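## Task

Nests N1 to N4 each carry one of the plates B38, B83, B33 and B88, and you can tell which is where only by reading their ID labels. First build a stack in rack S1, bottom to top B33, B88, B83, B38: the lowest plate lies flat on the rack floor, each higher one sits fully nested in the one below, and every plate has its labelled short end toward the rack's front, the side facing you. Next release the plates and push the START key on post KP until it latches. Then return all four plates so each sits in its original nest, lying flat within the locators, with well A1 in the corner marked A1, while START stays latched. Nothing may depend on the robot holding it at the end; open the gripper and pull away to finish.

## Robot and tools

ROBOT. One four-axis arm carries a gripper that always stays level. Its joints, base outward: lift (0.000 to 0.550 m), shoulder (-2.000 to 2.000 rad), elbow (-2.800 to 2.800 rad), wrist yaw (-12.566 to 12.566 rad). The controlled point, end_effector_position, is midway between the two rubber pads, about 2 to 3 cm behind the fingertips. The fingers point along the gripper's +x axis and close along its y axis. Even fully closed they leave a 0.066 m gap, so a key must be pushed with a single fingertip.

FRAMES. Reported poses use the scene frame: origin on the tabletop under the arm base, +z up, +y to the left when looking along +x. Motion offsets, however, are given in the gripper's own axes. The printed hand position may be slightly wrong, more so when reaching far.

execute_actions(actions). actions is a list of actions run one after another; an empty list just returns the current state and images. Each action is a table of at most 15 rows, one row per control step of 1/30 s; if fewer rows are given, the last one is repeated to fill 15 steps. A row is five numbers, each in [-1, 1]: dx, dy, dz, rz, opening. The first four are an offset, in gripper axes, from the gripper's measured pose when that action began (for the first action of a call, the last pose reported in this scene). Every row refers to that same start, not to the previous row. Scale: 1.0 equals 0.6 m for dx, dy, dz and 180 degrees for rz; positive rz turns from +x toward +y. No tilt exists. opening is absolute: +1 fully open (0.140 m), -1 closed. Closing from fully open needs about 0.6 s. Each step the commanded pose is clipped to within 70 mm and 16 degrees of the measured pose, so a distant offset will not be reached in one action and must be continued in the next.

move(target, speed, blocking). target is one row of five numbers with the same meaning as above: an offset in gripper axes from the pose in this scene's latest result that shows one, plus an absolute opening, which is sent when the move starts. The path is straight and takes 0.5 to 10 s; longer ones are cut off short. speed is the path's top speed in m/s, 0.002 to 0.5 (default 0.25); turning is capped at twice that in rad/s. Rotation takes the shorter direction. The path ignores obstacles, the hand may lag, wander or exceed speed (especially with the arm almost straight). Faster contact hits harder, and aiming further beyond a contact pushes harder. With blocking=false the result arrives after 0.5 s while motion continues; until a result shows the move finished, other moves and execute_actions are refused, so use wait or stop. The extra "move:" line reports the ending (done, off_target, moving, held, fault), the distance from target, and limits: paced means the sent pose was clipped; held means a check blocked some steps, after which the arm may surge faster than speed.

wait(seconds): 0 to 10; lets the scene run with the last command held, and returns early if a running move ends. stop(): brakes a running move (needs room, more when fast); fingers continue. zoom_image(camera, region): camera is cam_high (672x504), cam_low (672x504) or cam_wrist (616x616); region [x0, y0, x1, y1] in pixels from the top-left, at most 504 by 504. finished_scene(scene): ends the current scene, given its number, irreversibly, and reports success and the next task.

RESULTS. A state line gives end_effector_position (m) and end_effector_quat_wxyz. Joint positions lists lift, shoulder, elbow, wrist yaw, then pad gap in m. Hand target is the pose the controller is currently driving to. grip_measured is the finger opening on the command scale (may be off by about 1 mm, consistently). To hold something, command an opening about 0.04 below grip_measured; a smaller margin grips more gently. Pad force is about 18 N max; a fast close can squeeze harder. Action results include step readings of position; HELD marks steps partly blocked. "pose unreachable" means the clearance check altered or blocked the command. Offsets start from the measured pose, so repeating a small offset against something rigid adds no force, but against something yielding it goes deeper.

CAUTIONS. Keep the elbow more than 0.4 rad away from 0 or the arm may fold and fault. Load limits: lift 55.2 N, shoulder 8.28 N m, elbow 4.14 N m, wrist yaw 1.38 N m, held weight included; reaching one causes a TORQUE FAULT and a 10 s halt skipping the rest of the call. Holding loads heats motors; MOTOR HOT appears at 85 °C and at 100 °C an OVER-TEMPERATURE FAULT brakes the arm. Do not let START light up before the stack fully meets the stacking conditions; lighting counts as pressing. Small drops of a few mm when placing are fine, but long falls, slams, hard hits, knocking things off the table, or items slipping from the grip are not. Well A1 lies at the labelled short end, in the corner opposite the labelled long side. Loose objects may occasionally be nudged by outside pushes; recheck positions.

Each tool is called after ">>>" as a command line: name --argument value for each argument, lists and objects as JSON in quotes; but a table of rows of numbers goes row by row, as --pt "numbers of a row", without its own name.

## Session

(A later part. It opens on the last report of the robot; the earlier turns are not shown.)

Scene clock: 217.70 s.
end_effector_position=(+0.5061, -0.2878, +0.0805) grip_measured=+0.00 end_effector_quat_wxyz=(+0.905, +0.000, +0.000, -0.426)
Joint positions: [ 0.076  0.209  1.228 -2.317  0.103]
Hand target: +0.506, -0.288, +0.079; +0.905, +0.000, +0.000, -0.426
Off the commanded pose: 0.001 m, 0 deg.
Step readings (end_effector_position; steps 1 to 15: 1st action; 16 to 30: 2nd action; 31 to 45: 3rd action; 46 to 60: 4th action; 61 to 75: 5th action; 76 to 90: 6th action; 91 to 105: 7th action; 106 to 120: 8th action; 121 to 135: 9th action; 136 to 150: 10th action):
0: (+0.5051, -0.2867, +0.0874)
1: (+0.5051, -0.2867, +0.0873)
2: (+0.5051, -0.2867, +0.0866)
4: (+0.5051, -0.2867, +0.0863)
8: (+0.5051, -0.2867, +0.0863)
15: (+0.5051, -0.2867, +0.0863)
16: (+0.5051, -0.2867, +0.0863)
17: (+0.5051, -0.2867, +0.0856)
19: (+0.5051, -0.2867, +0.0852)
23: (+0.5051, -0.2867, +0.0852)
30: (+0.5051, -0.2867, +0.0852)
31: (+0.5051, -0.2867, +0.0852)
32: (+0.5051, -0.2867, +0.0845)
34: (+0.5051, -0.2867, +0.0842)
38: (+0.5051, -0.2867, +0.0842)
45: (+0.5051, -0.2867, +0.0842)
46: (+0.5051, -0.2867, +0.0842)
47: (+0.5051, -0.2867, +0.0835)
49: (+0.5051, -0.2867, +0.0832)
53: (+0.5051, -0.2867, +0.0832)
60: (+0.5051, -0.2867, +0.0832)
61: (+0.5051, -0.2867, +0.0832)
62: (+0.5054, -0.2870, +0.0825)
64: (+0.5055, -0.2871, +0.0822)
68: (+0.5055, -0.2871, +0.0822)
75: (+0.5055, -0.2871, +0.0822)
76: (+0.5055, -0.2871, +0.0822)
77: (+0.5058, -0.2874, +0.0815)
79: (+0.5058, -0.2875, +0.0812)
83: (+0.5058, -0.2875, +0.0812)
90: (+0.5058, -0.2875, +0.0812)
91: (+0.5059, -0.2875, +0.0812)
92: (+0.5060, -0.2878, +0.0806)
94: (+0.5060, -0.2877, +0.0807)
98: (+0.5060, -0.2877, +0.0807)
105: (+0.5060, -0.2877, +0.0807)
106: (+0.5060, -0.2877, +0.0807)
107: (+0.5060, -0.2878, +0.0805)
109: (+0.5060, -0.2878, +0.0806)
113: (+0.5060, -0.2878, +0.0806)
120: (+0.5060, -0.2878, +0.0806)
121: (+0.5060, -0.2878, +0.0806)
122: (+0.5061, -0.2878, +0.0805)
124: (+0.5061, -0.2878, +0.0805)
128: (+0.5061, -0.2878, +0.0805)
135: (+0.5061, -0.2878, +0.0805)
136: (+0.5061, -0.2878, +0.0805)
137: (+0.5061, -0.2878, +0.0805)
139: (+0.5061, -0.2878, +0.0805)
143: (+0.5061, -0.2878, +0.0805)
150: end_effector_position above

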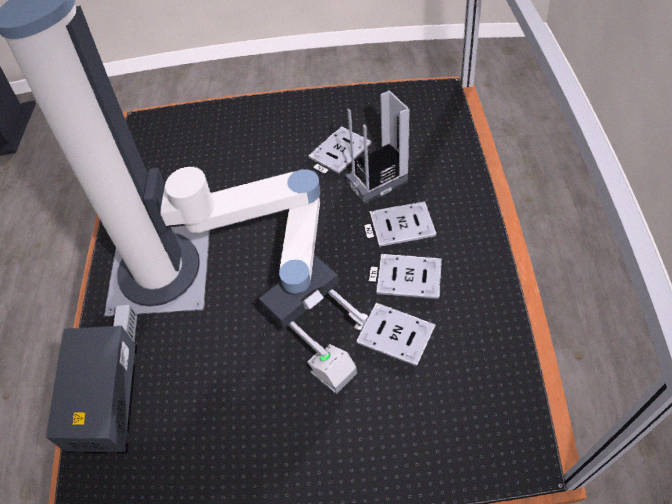

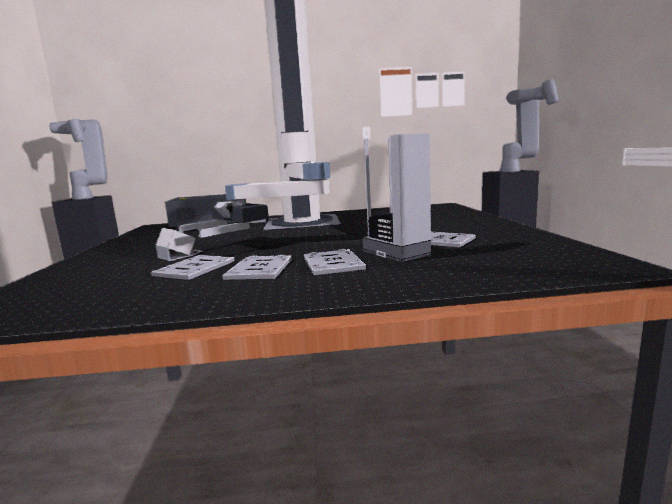

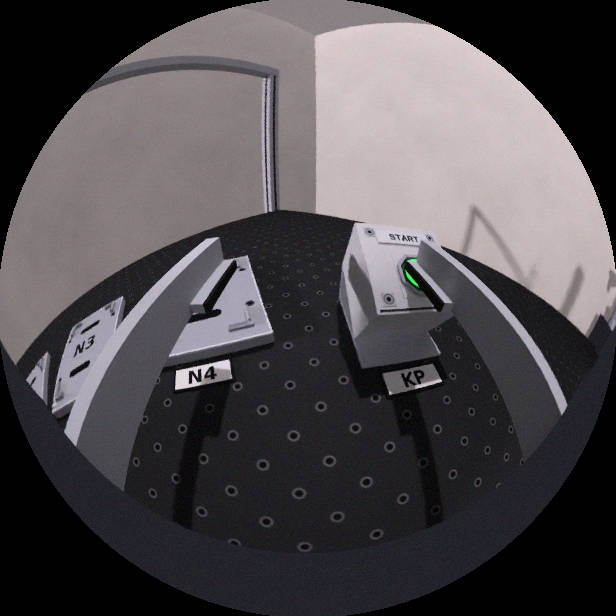

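>>> move --target '[0.2594,0,0,0,0]' --speed 0.15

>>> execute_actions --actions '[[[0,0,0,0,-0.4]],[[0,0,0,0,-0.52]]]'

>>> move --target '[0,0,0.37,0,-0.52]'

>>> move --target '[-0.4405,-0.7465,0,-0.3167,-0.52]' --speed 0.3

>>> move --target '[0,0,-0.4687,0,-0.52]' --speed 0.35

Scene clock: 236.93 s.
end_effector_position=(+0.6628, +0.2476, +0.1005) grip_measured=+0.00 end_effector_quat_wxyz=(+0.967, +0.000, +0.000, +0.253)
Joint positions: [ 0.095  1.067  1.795 -2.351  0.103]
Hand target: +0.663, +0.248, +0.100; +0.968, +0.000, +0.000, +0.253
Off the commanded pose: 0.000 m, 0 deg.
move: done

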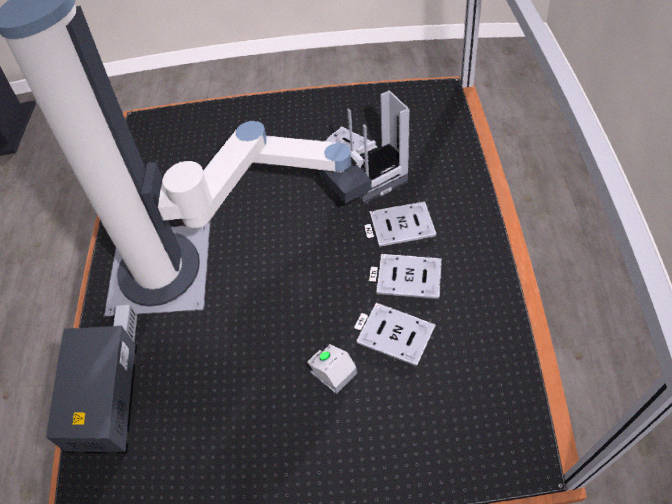

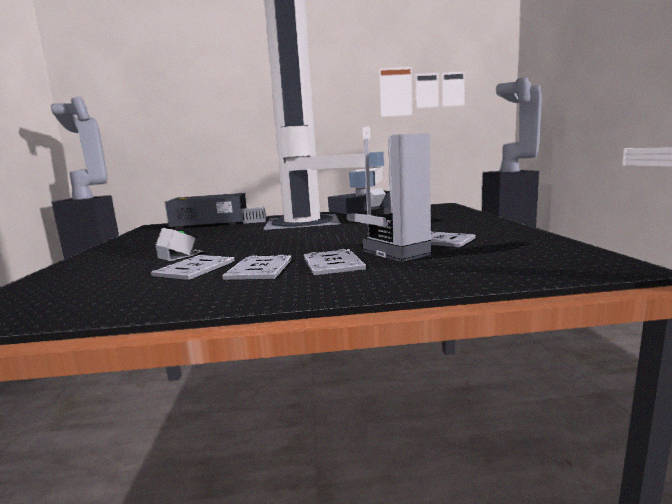

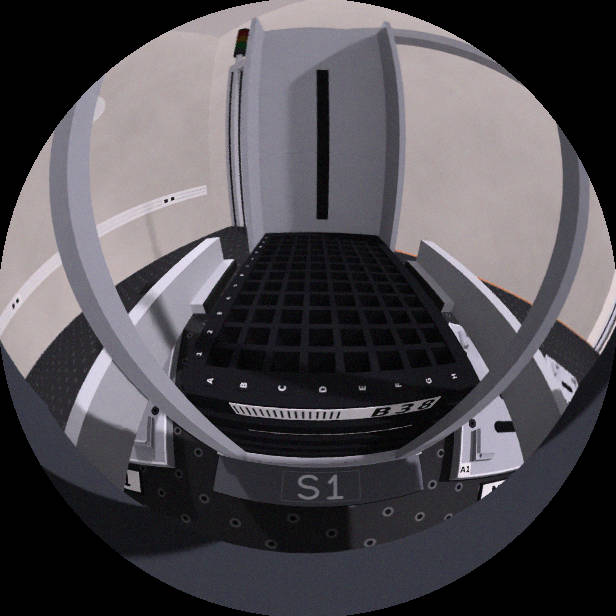

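Scene clock: 237.93 s.
end_effector_position=(+0.6628, +0.2475, +0.1005) grip_measured=-0.48 end_effector_quat_wxyz=(+0.968, +0.000, +0.000, +0.253)
Joint positions: [ 0.095  1.067  1.795 -2.351  0.085]
Hand target: +0.663, +0.248, +0.100; +0.967, +0.000, +0.000, +0.253
Off the commanded pose: 0.000 m, 0 deg.
Step readings (end_effector_position; steps 1 to 15: 1st action; 16 to 30: 2nd action):
0: (+0.6628, +0.2476, +0.1005)
1: (+0.6628, +0.2476, +0.1005)
2: (+0.6628, +0.2476, +0.1005)
4: (+0.6628, +0.2476, +0.1005)
8: (+0.6628, +0.2476, +0.1005)
15: (+0.6628, +0.2476, +0.1005)
16: (+0.6628, +0.2476, +0.1005)
17: (+0.6628, +0.2475, +0.1005)
19: (+0.6628, +0.2475, +0.1005)
23: (+0.6628, +0.2475, +0.1005)
30: end_effector_position above

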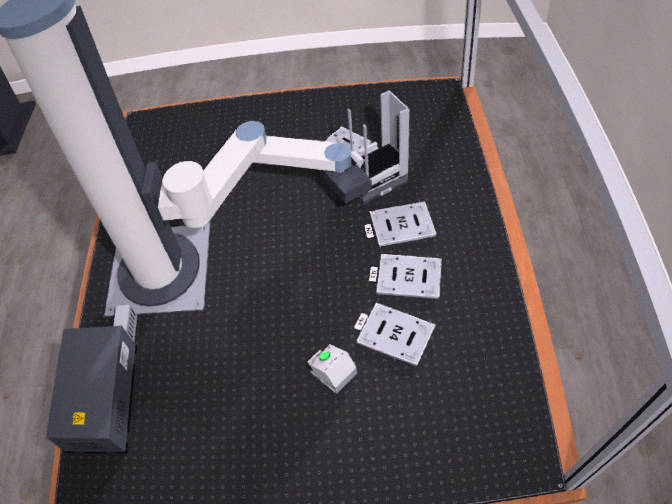

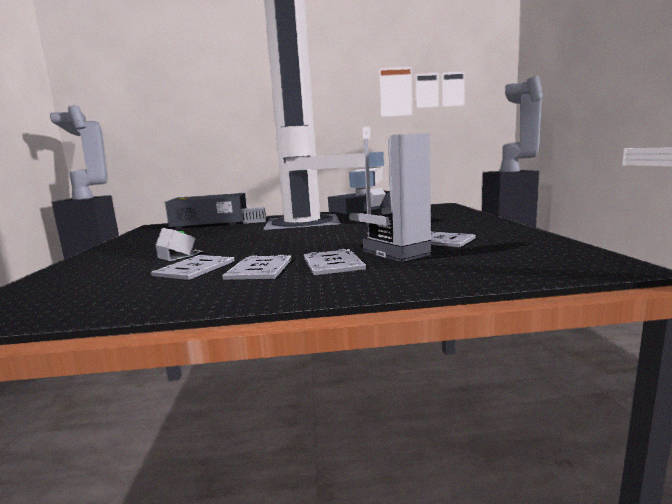

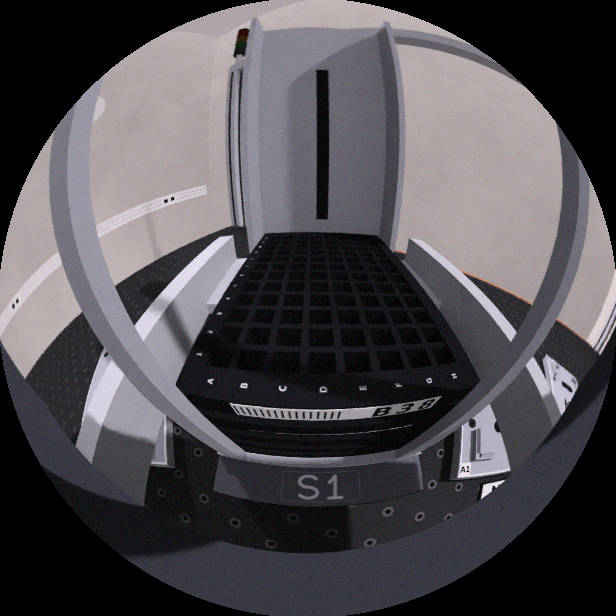

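Scene clock: 239.23 s.
end_effector_position=(+0.6628, +0.2475, +0.3225) grip_measured=-0.48 end_effector_quat_wxyz=(+0.968, +0.000, +0.000, +0.253)
Joint positions: [ 0.317  1.067  1.794 -2.351  0.085]
Hand target: +0.663, +0.248, +0.322; +0.968, +0.000, +0.000, +0.253
Off the commanded pose: 0.000 m, 0 deg.
move: done

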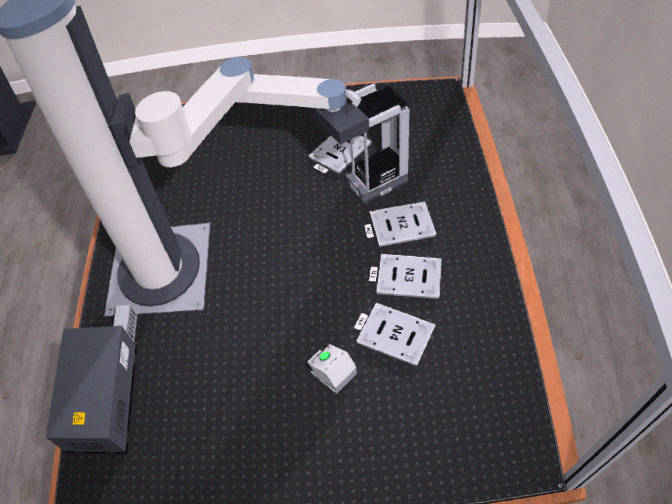

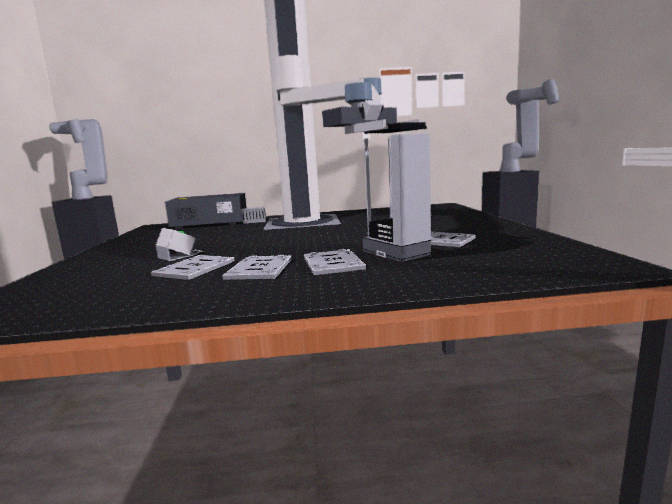

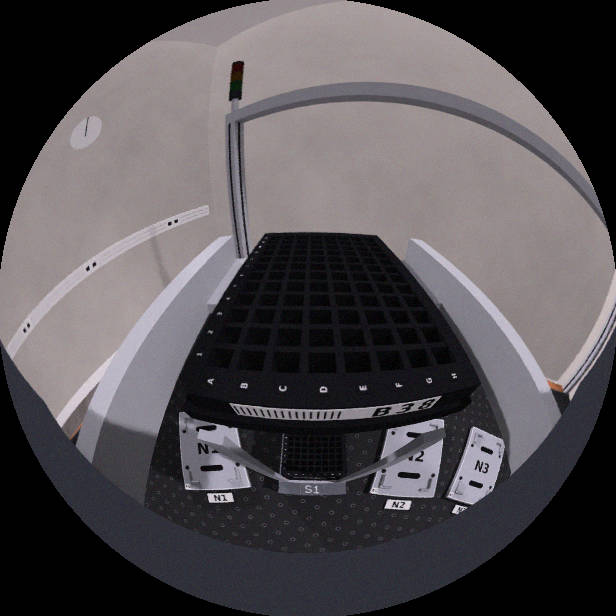

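Scene clock: 241.43 s.
end_effector_position=(+0.6511, -0.2725, +0.3225) grip_measured=-0.48 end_effector_quat_wxyz=(+0.971, +0.000, +0.000, -0.240)
Joint positions: [ 0.317  0.076  1.804 -2.364  0.085]
Hand target: +0.651, -0.272, +0.322; +0.971, +0.000, +0.000, -0.240
Off the commanded pose: 0.000 m, 0 deg.
move: done

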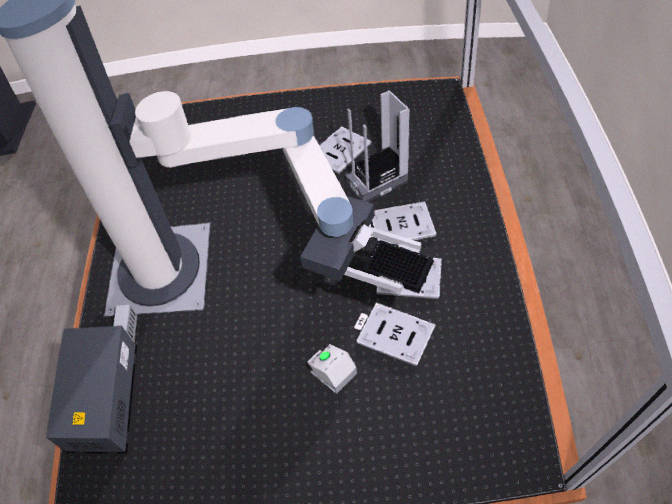

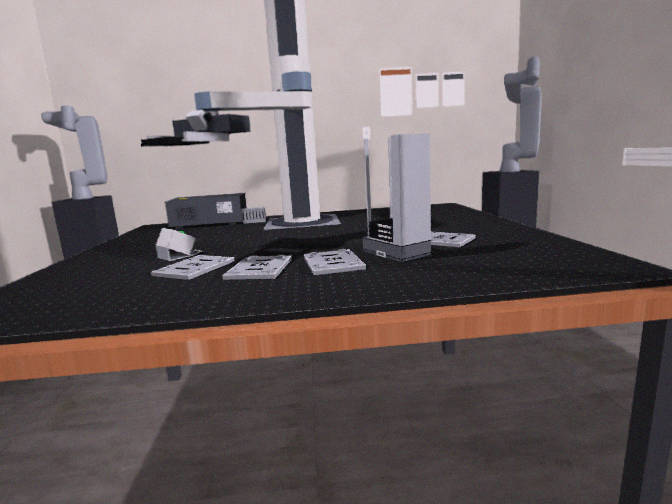

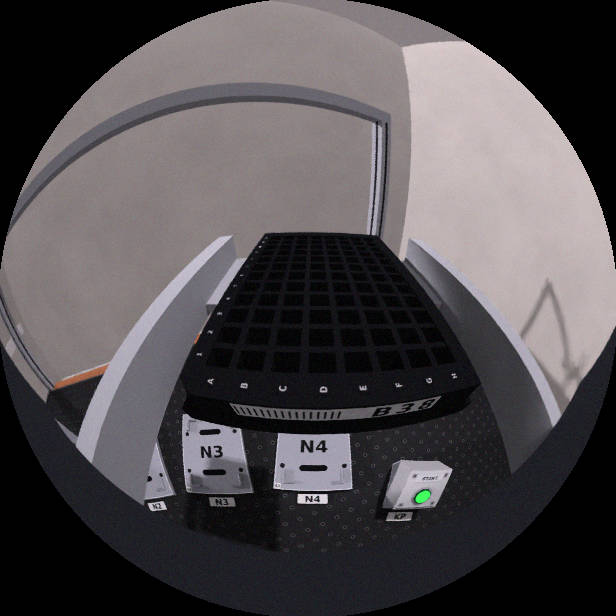

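Scene clock: 242.77 s.
end_effector_position=(+0.6511, -0.2726, +0.0412) grip_measured=-0.48 end_effector_quat_wxyz=(+0.971, +0.000, +0.000, -0.240)
Joint positions: [ 0.036  0.076  1.804 -2.364  0.085]
Hand target: +0.651, -0.273, +0.041; +0.971, +0.000, +0.000, -0.240
Off the commanded pose: 0.000 m, 0 deg.
move: done

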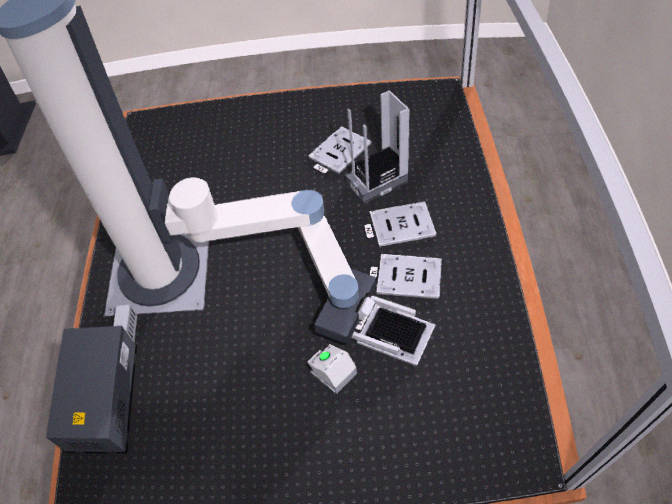

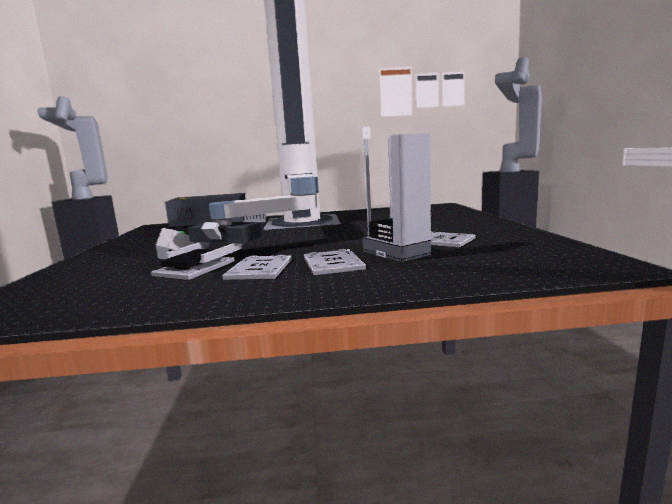

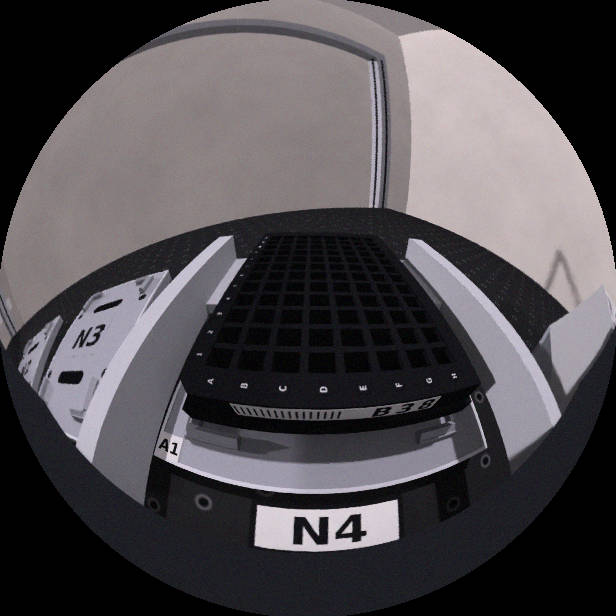

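>>> move --target '[0.0003,0.0005,-0.015,0,-0.52]' --speed 0.01

>>> execute_actions --actions '[[[0,0,0,0,0]]]'

>>> move --target '[0,0,0.092,0,0]'

>>> move --target '[-0.5281,0.5578,0,0.3167,0]' --speed 0.3

Scene clock: 250.33 s.
end_effector_position=(+0.6513, -0.2725, +0.0322) grip_measured=-0.48 end_effector_quat_wxyz=(+0.971, +0.000, +0.000, -0.240)
Joint positions: [ 0.027  0.076  1.805 -2.365  0.085]
Hand target: +0.651, -0.272, +0.032; +0.971, +0.000, +0.000, -0.240
Off the commanded pose: 0.000 m, 0 deg.
move: done

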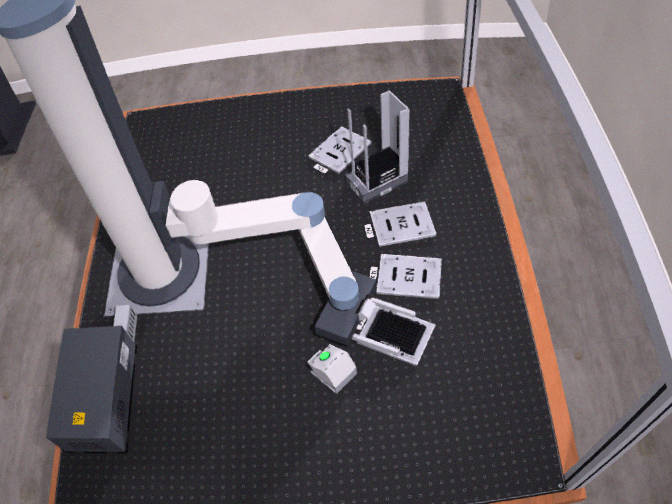

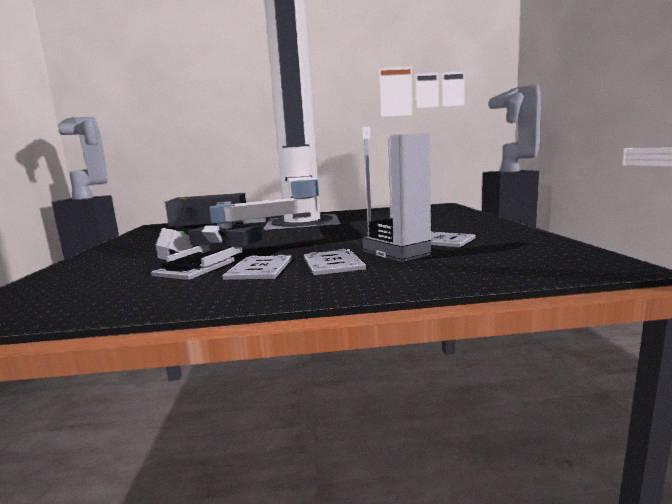

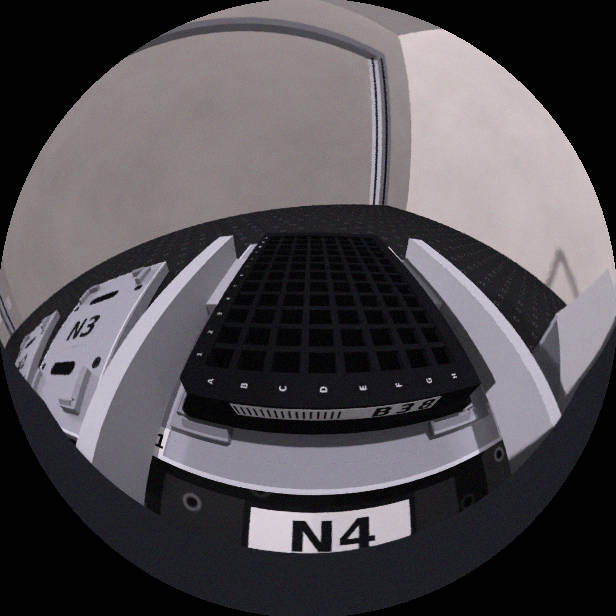

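Scene clock: 250.83 s.
end_effector_position=(+0.6513, -0.2725, +0.0322) grip_measured=+0.00 end_effector_quat_wxyz=(+0.971, +0.000, +0.000, -0.240)
Joint positions: [ 0.027  0.076  1.805 -2.365  0.103]
Hand target: +0.651, -0.272, +0.032; +0.971, +0.000, +0.000, -0.240
Off the commanded pose: 0.000 m, 0 deg.
Step readings (end_effector_position):
0: (+0.6513, -0.2725, +0.0322)
1: (+0.6513, -0.2725, +0.0322)
2: (+0.6513, -0.2725, +0.0322)
4: (+0.6513, -0.2725, +0.0322)
8: (+0.6513, -0.2725, +0.0322)
15: end_effector_position above

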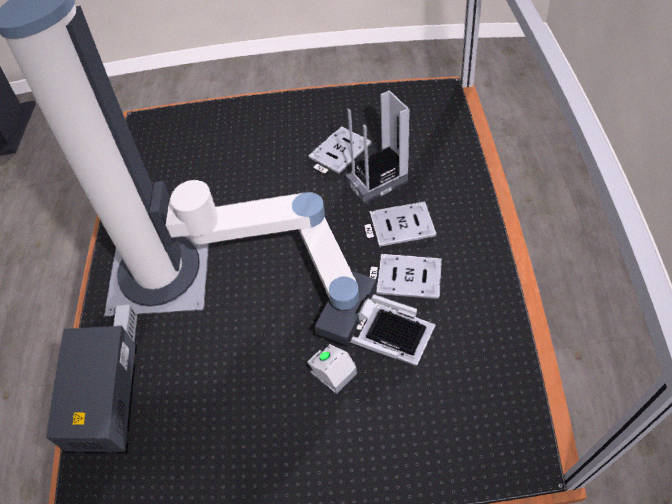

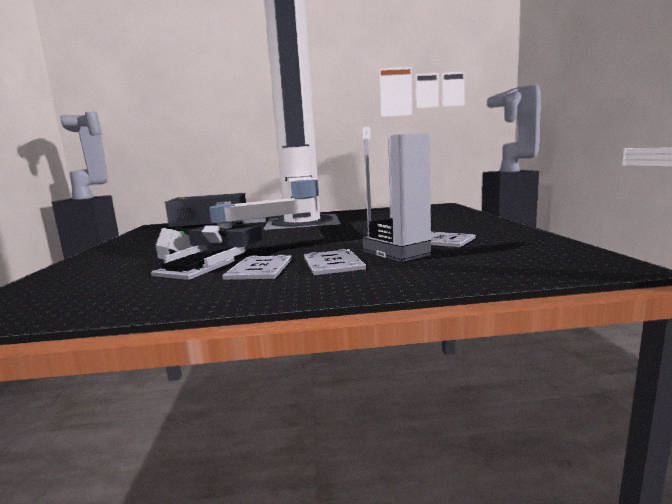

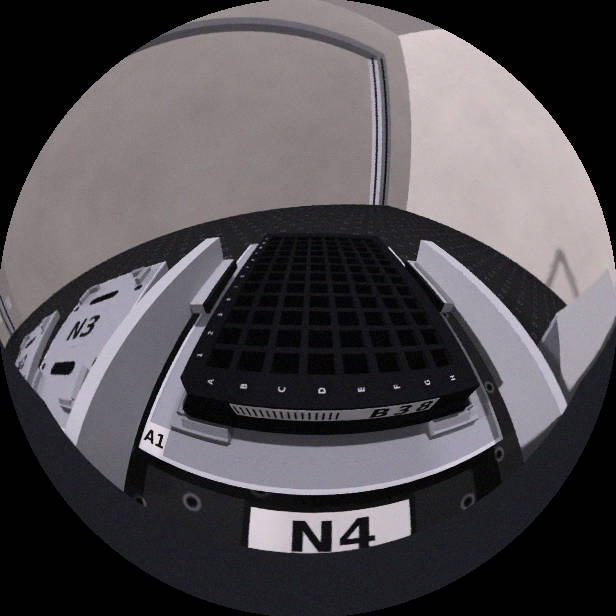

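Scene clock: 251.57 s.
end_effector_position=(+0.6513, -0.2725, +0.0874) grip_measured=+0.00 end_effector_quat_wxyz=(+0.971, +0.000, +0.000, -0.240)
Joint positions: [ 0.082  0.076  1.805 -2.365  0.103]
Hand target: +0.651, -0.272, +0.087; +0.971, +0.000, +0.000, -0.240
Off the commanded pose: 0.000 m, 0 deg.
move: done

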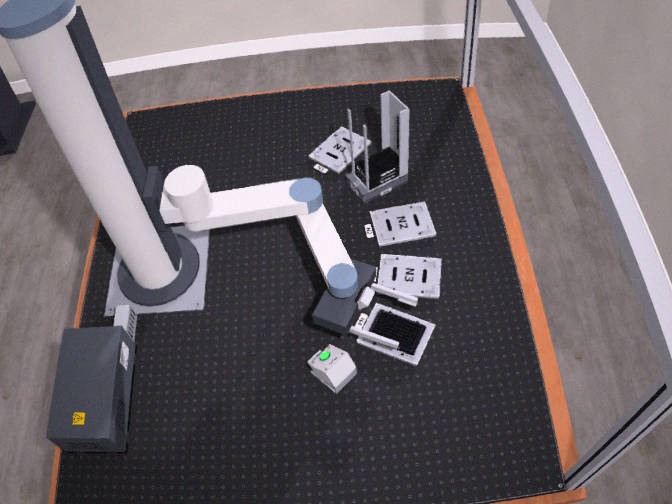

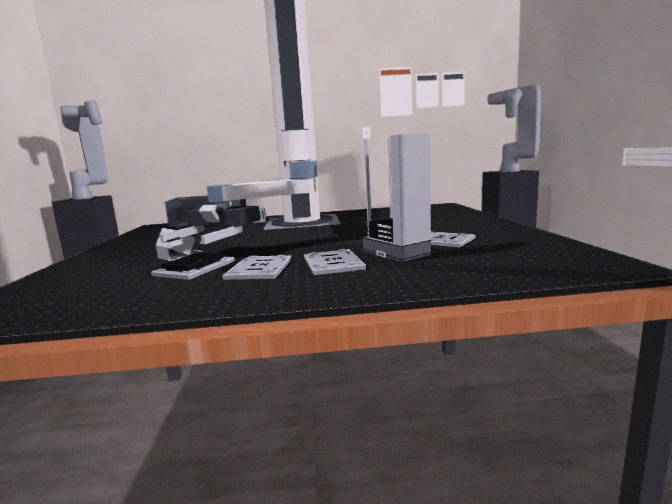

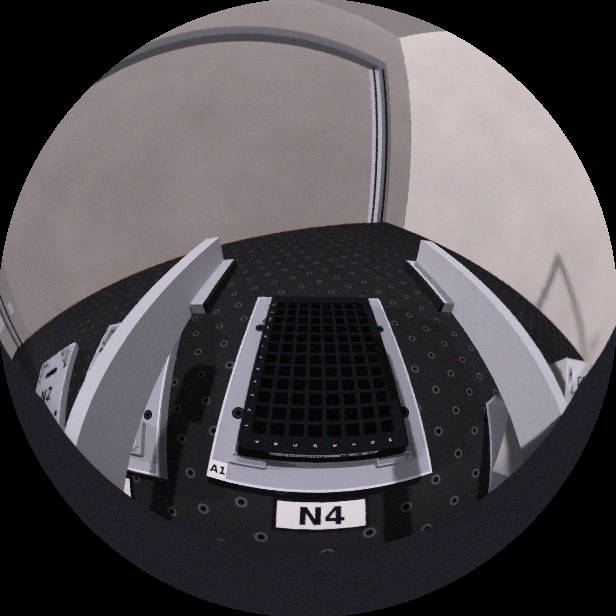

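Scene clock: 253.67 s.
end_effector_position=(+0.5267, +0.1715, +0.0874) grip_measured=+0.00 end_effector_quat_wxyz=(+0.967, +0.000, +0.000, +0.253)
Joint positions: [ 0.082  1.353  1.    -1.84   0.103]
Hand target: +0.527, +0.171, +0.087; +0.968, +0.000, +0.000, +0.253
Off the commanded pose: 0.000 m, 0 deg.
move: done

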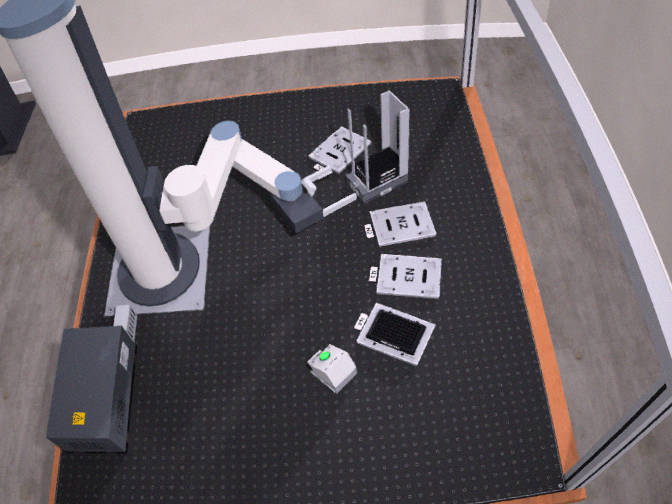

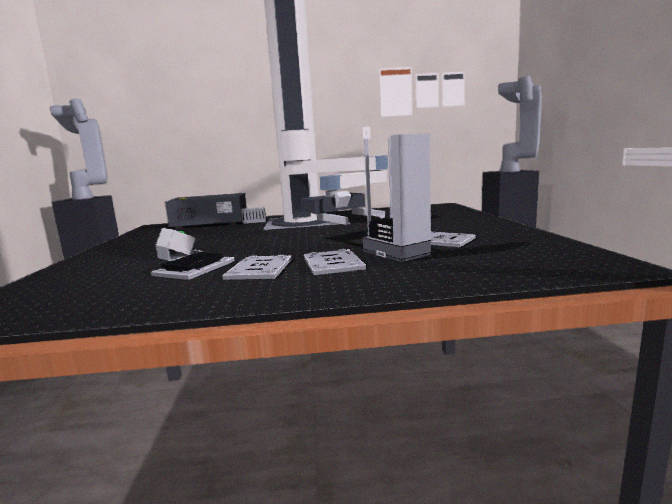

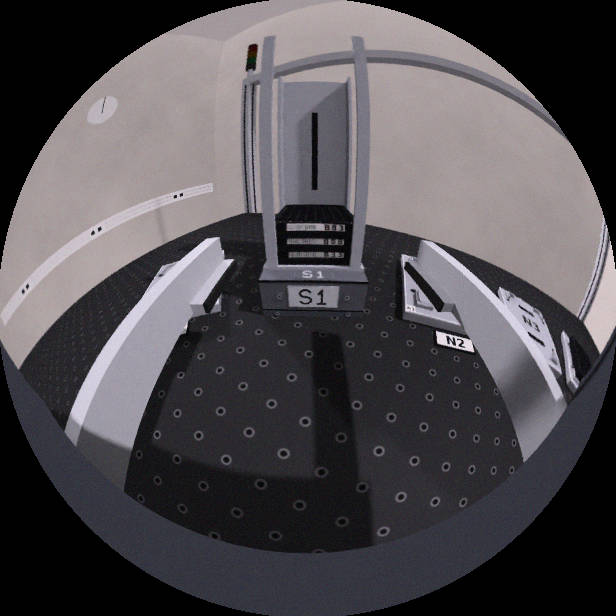

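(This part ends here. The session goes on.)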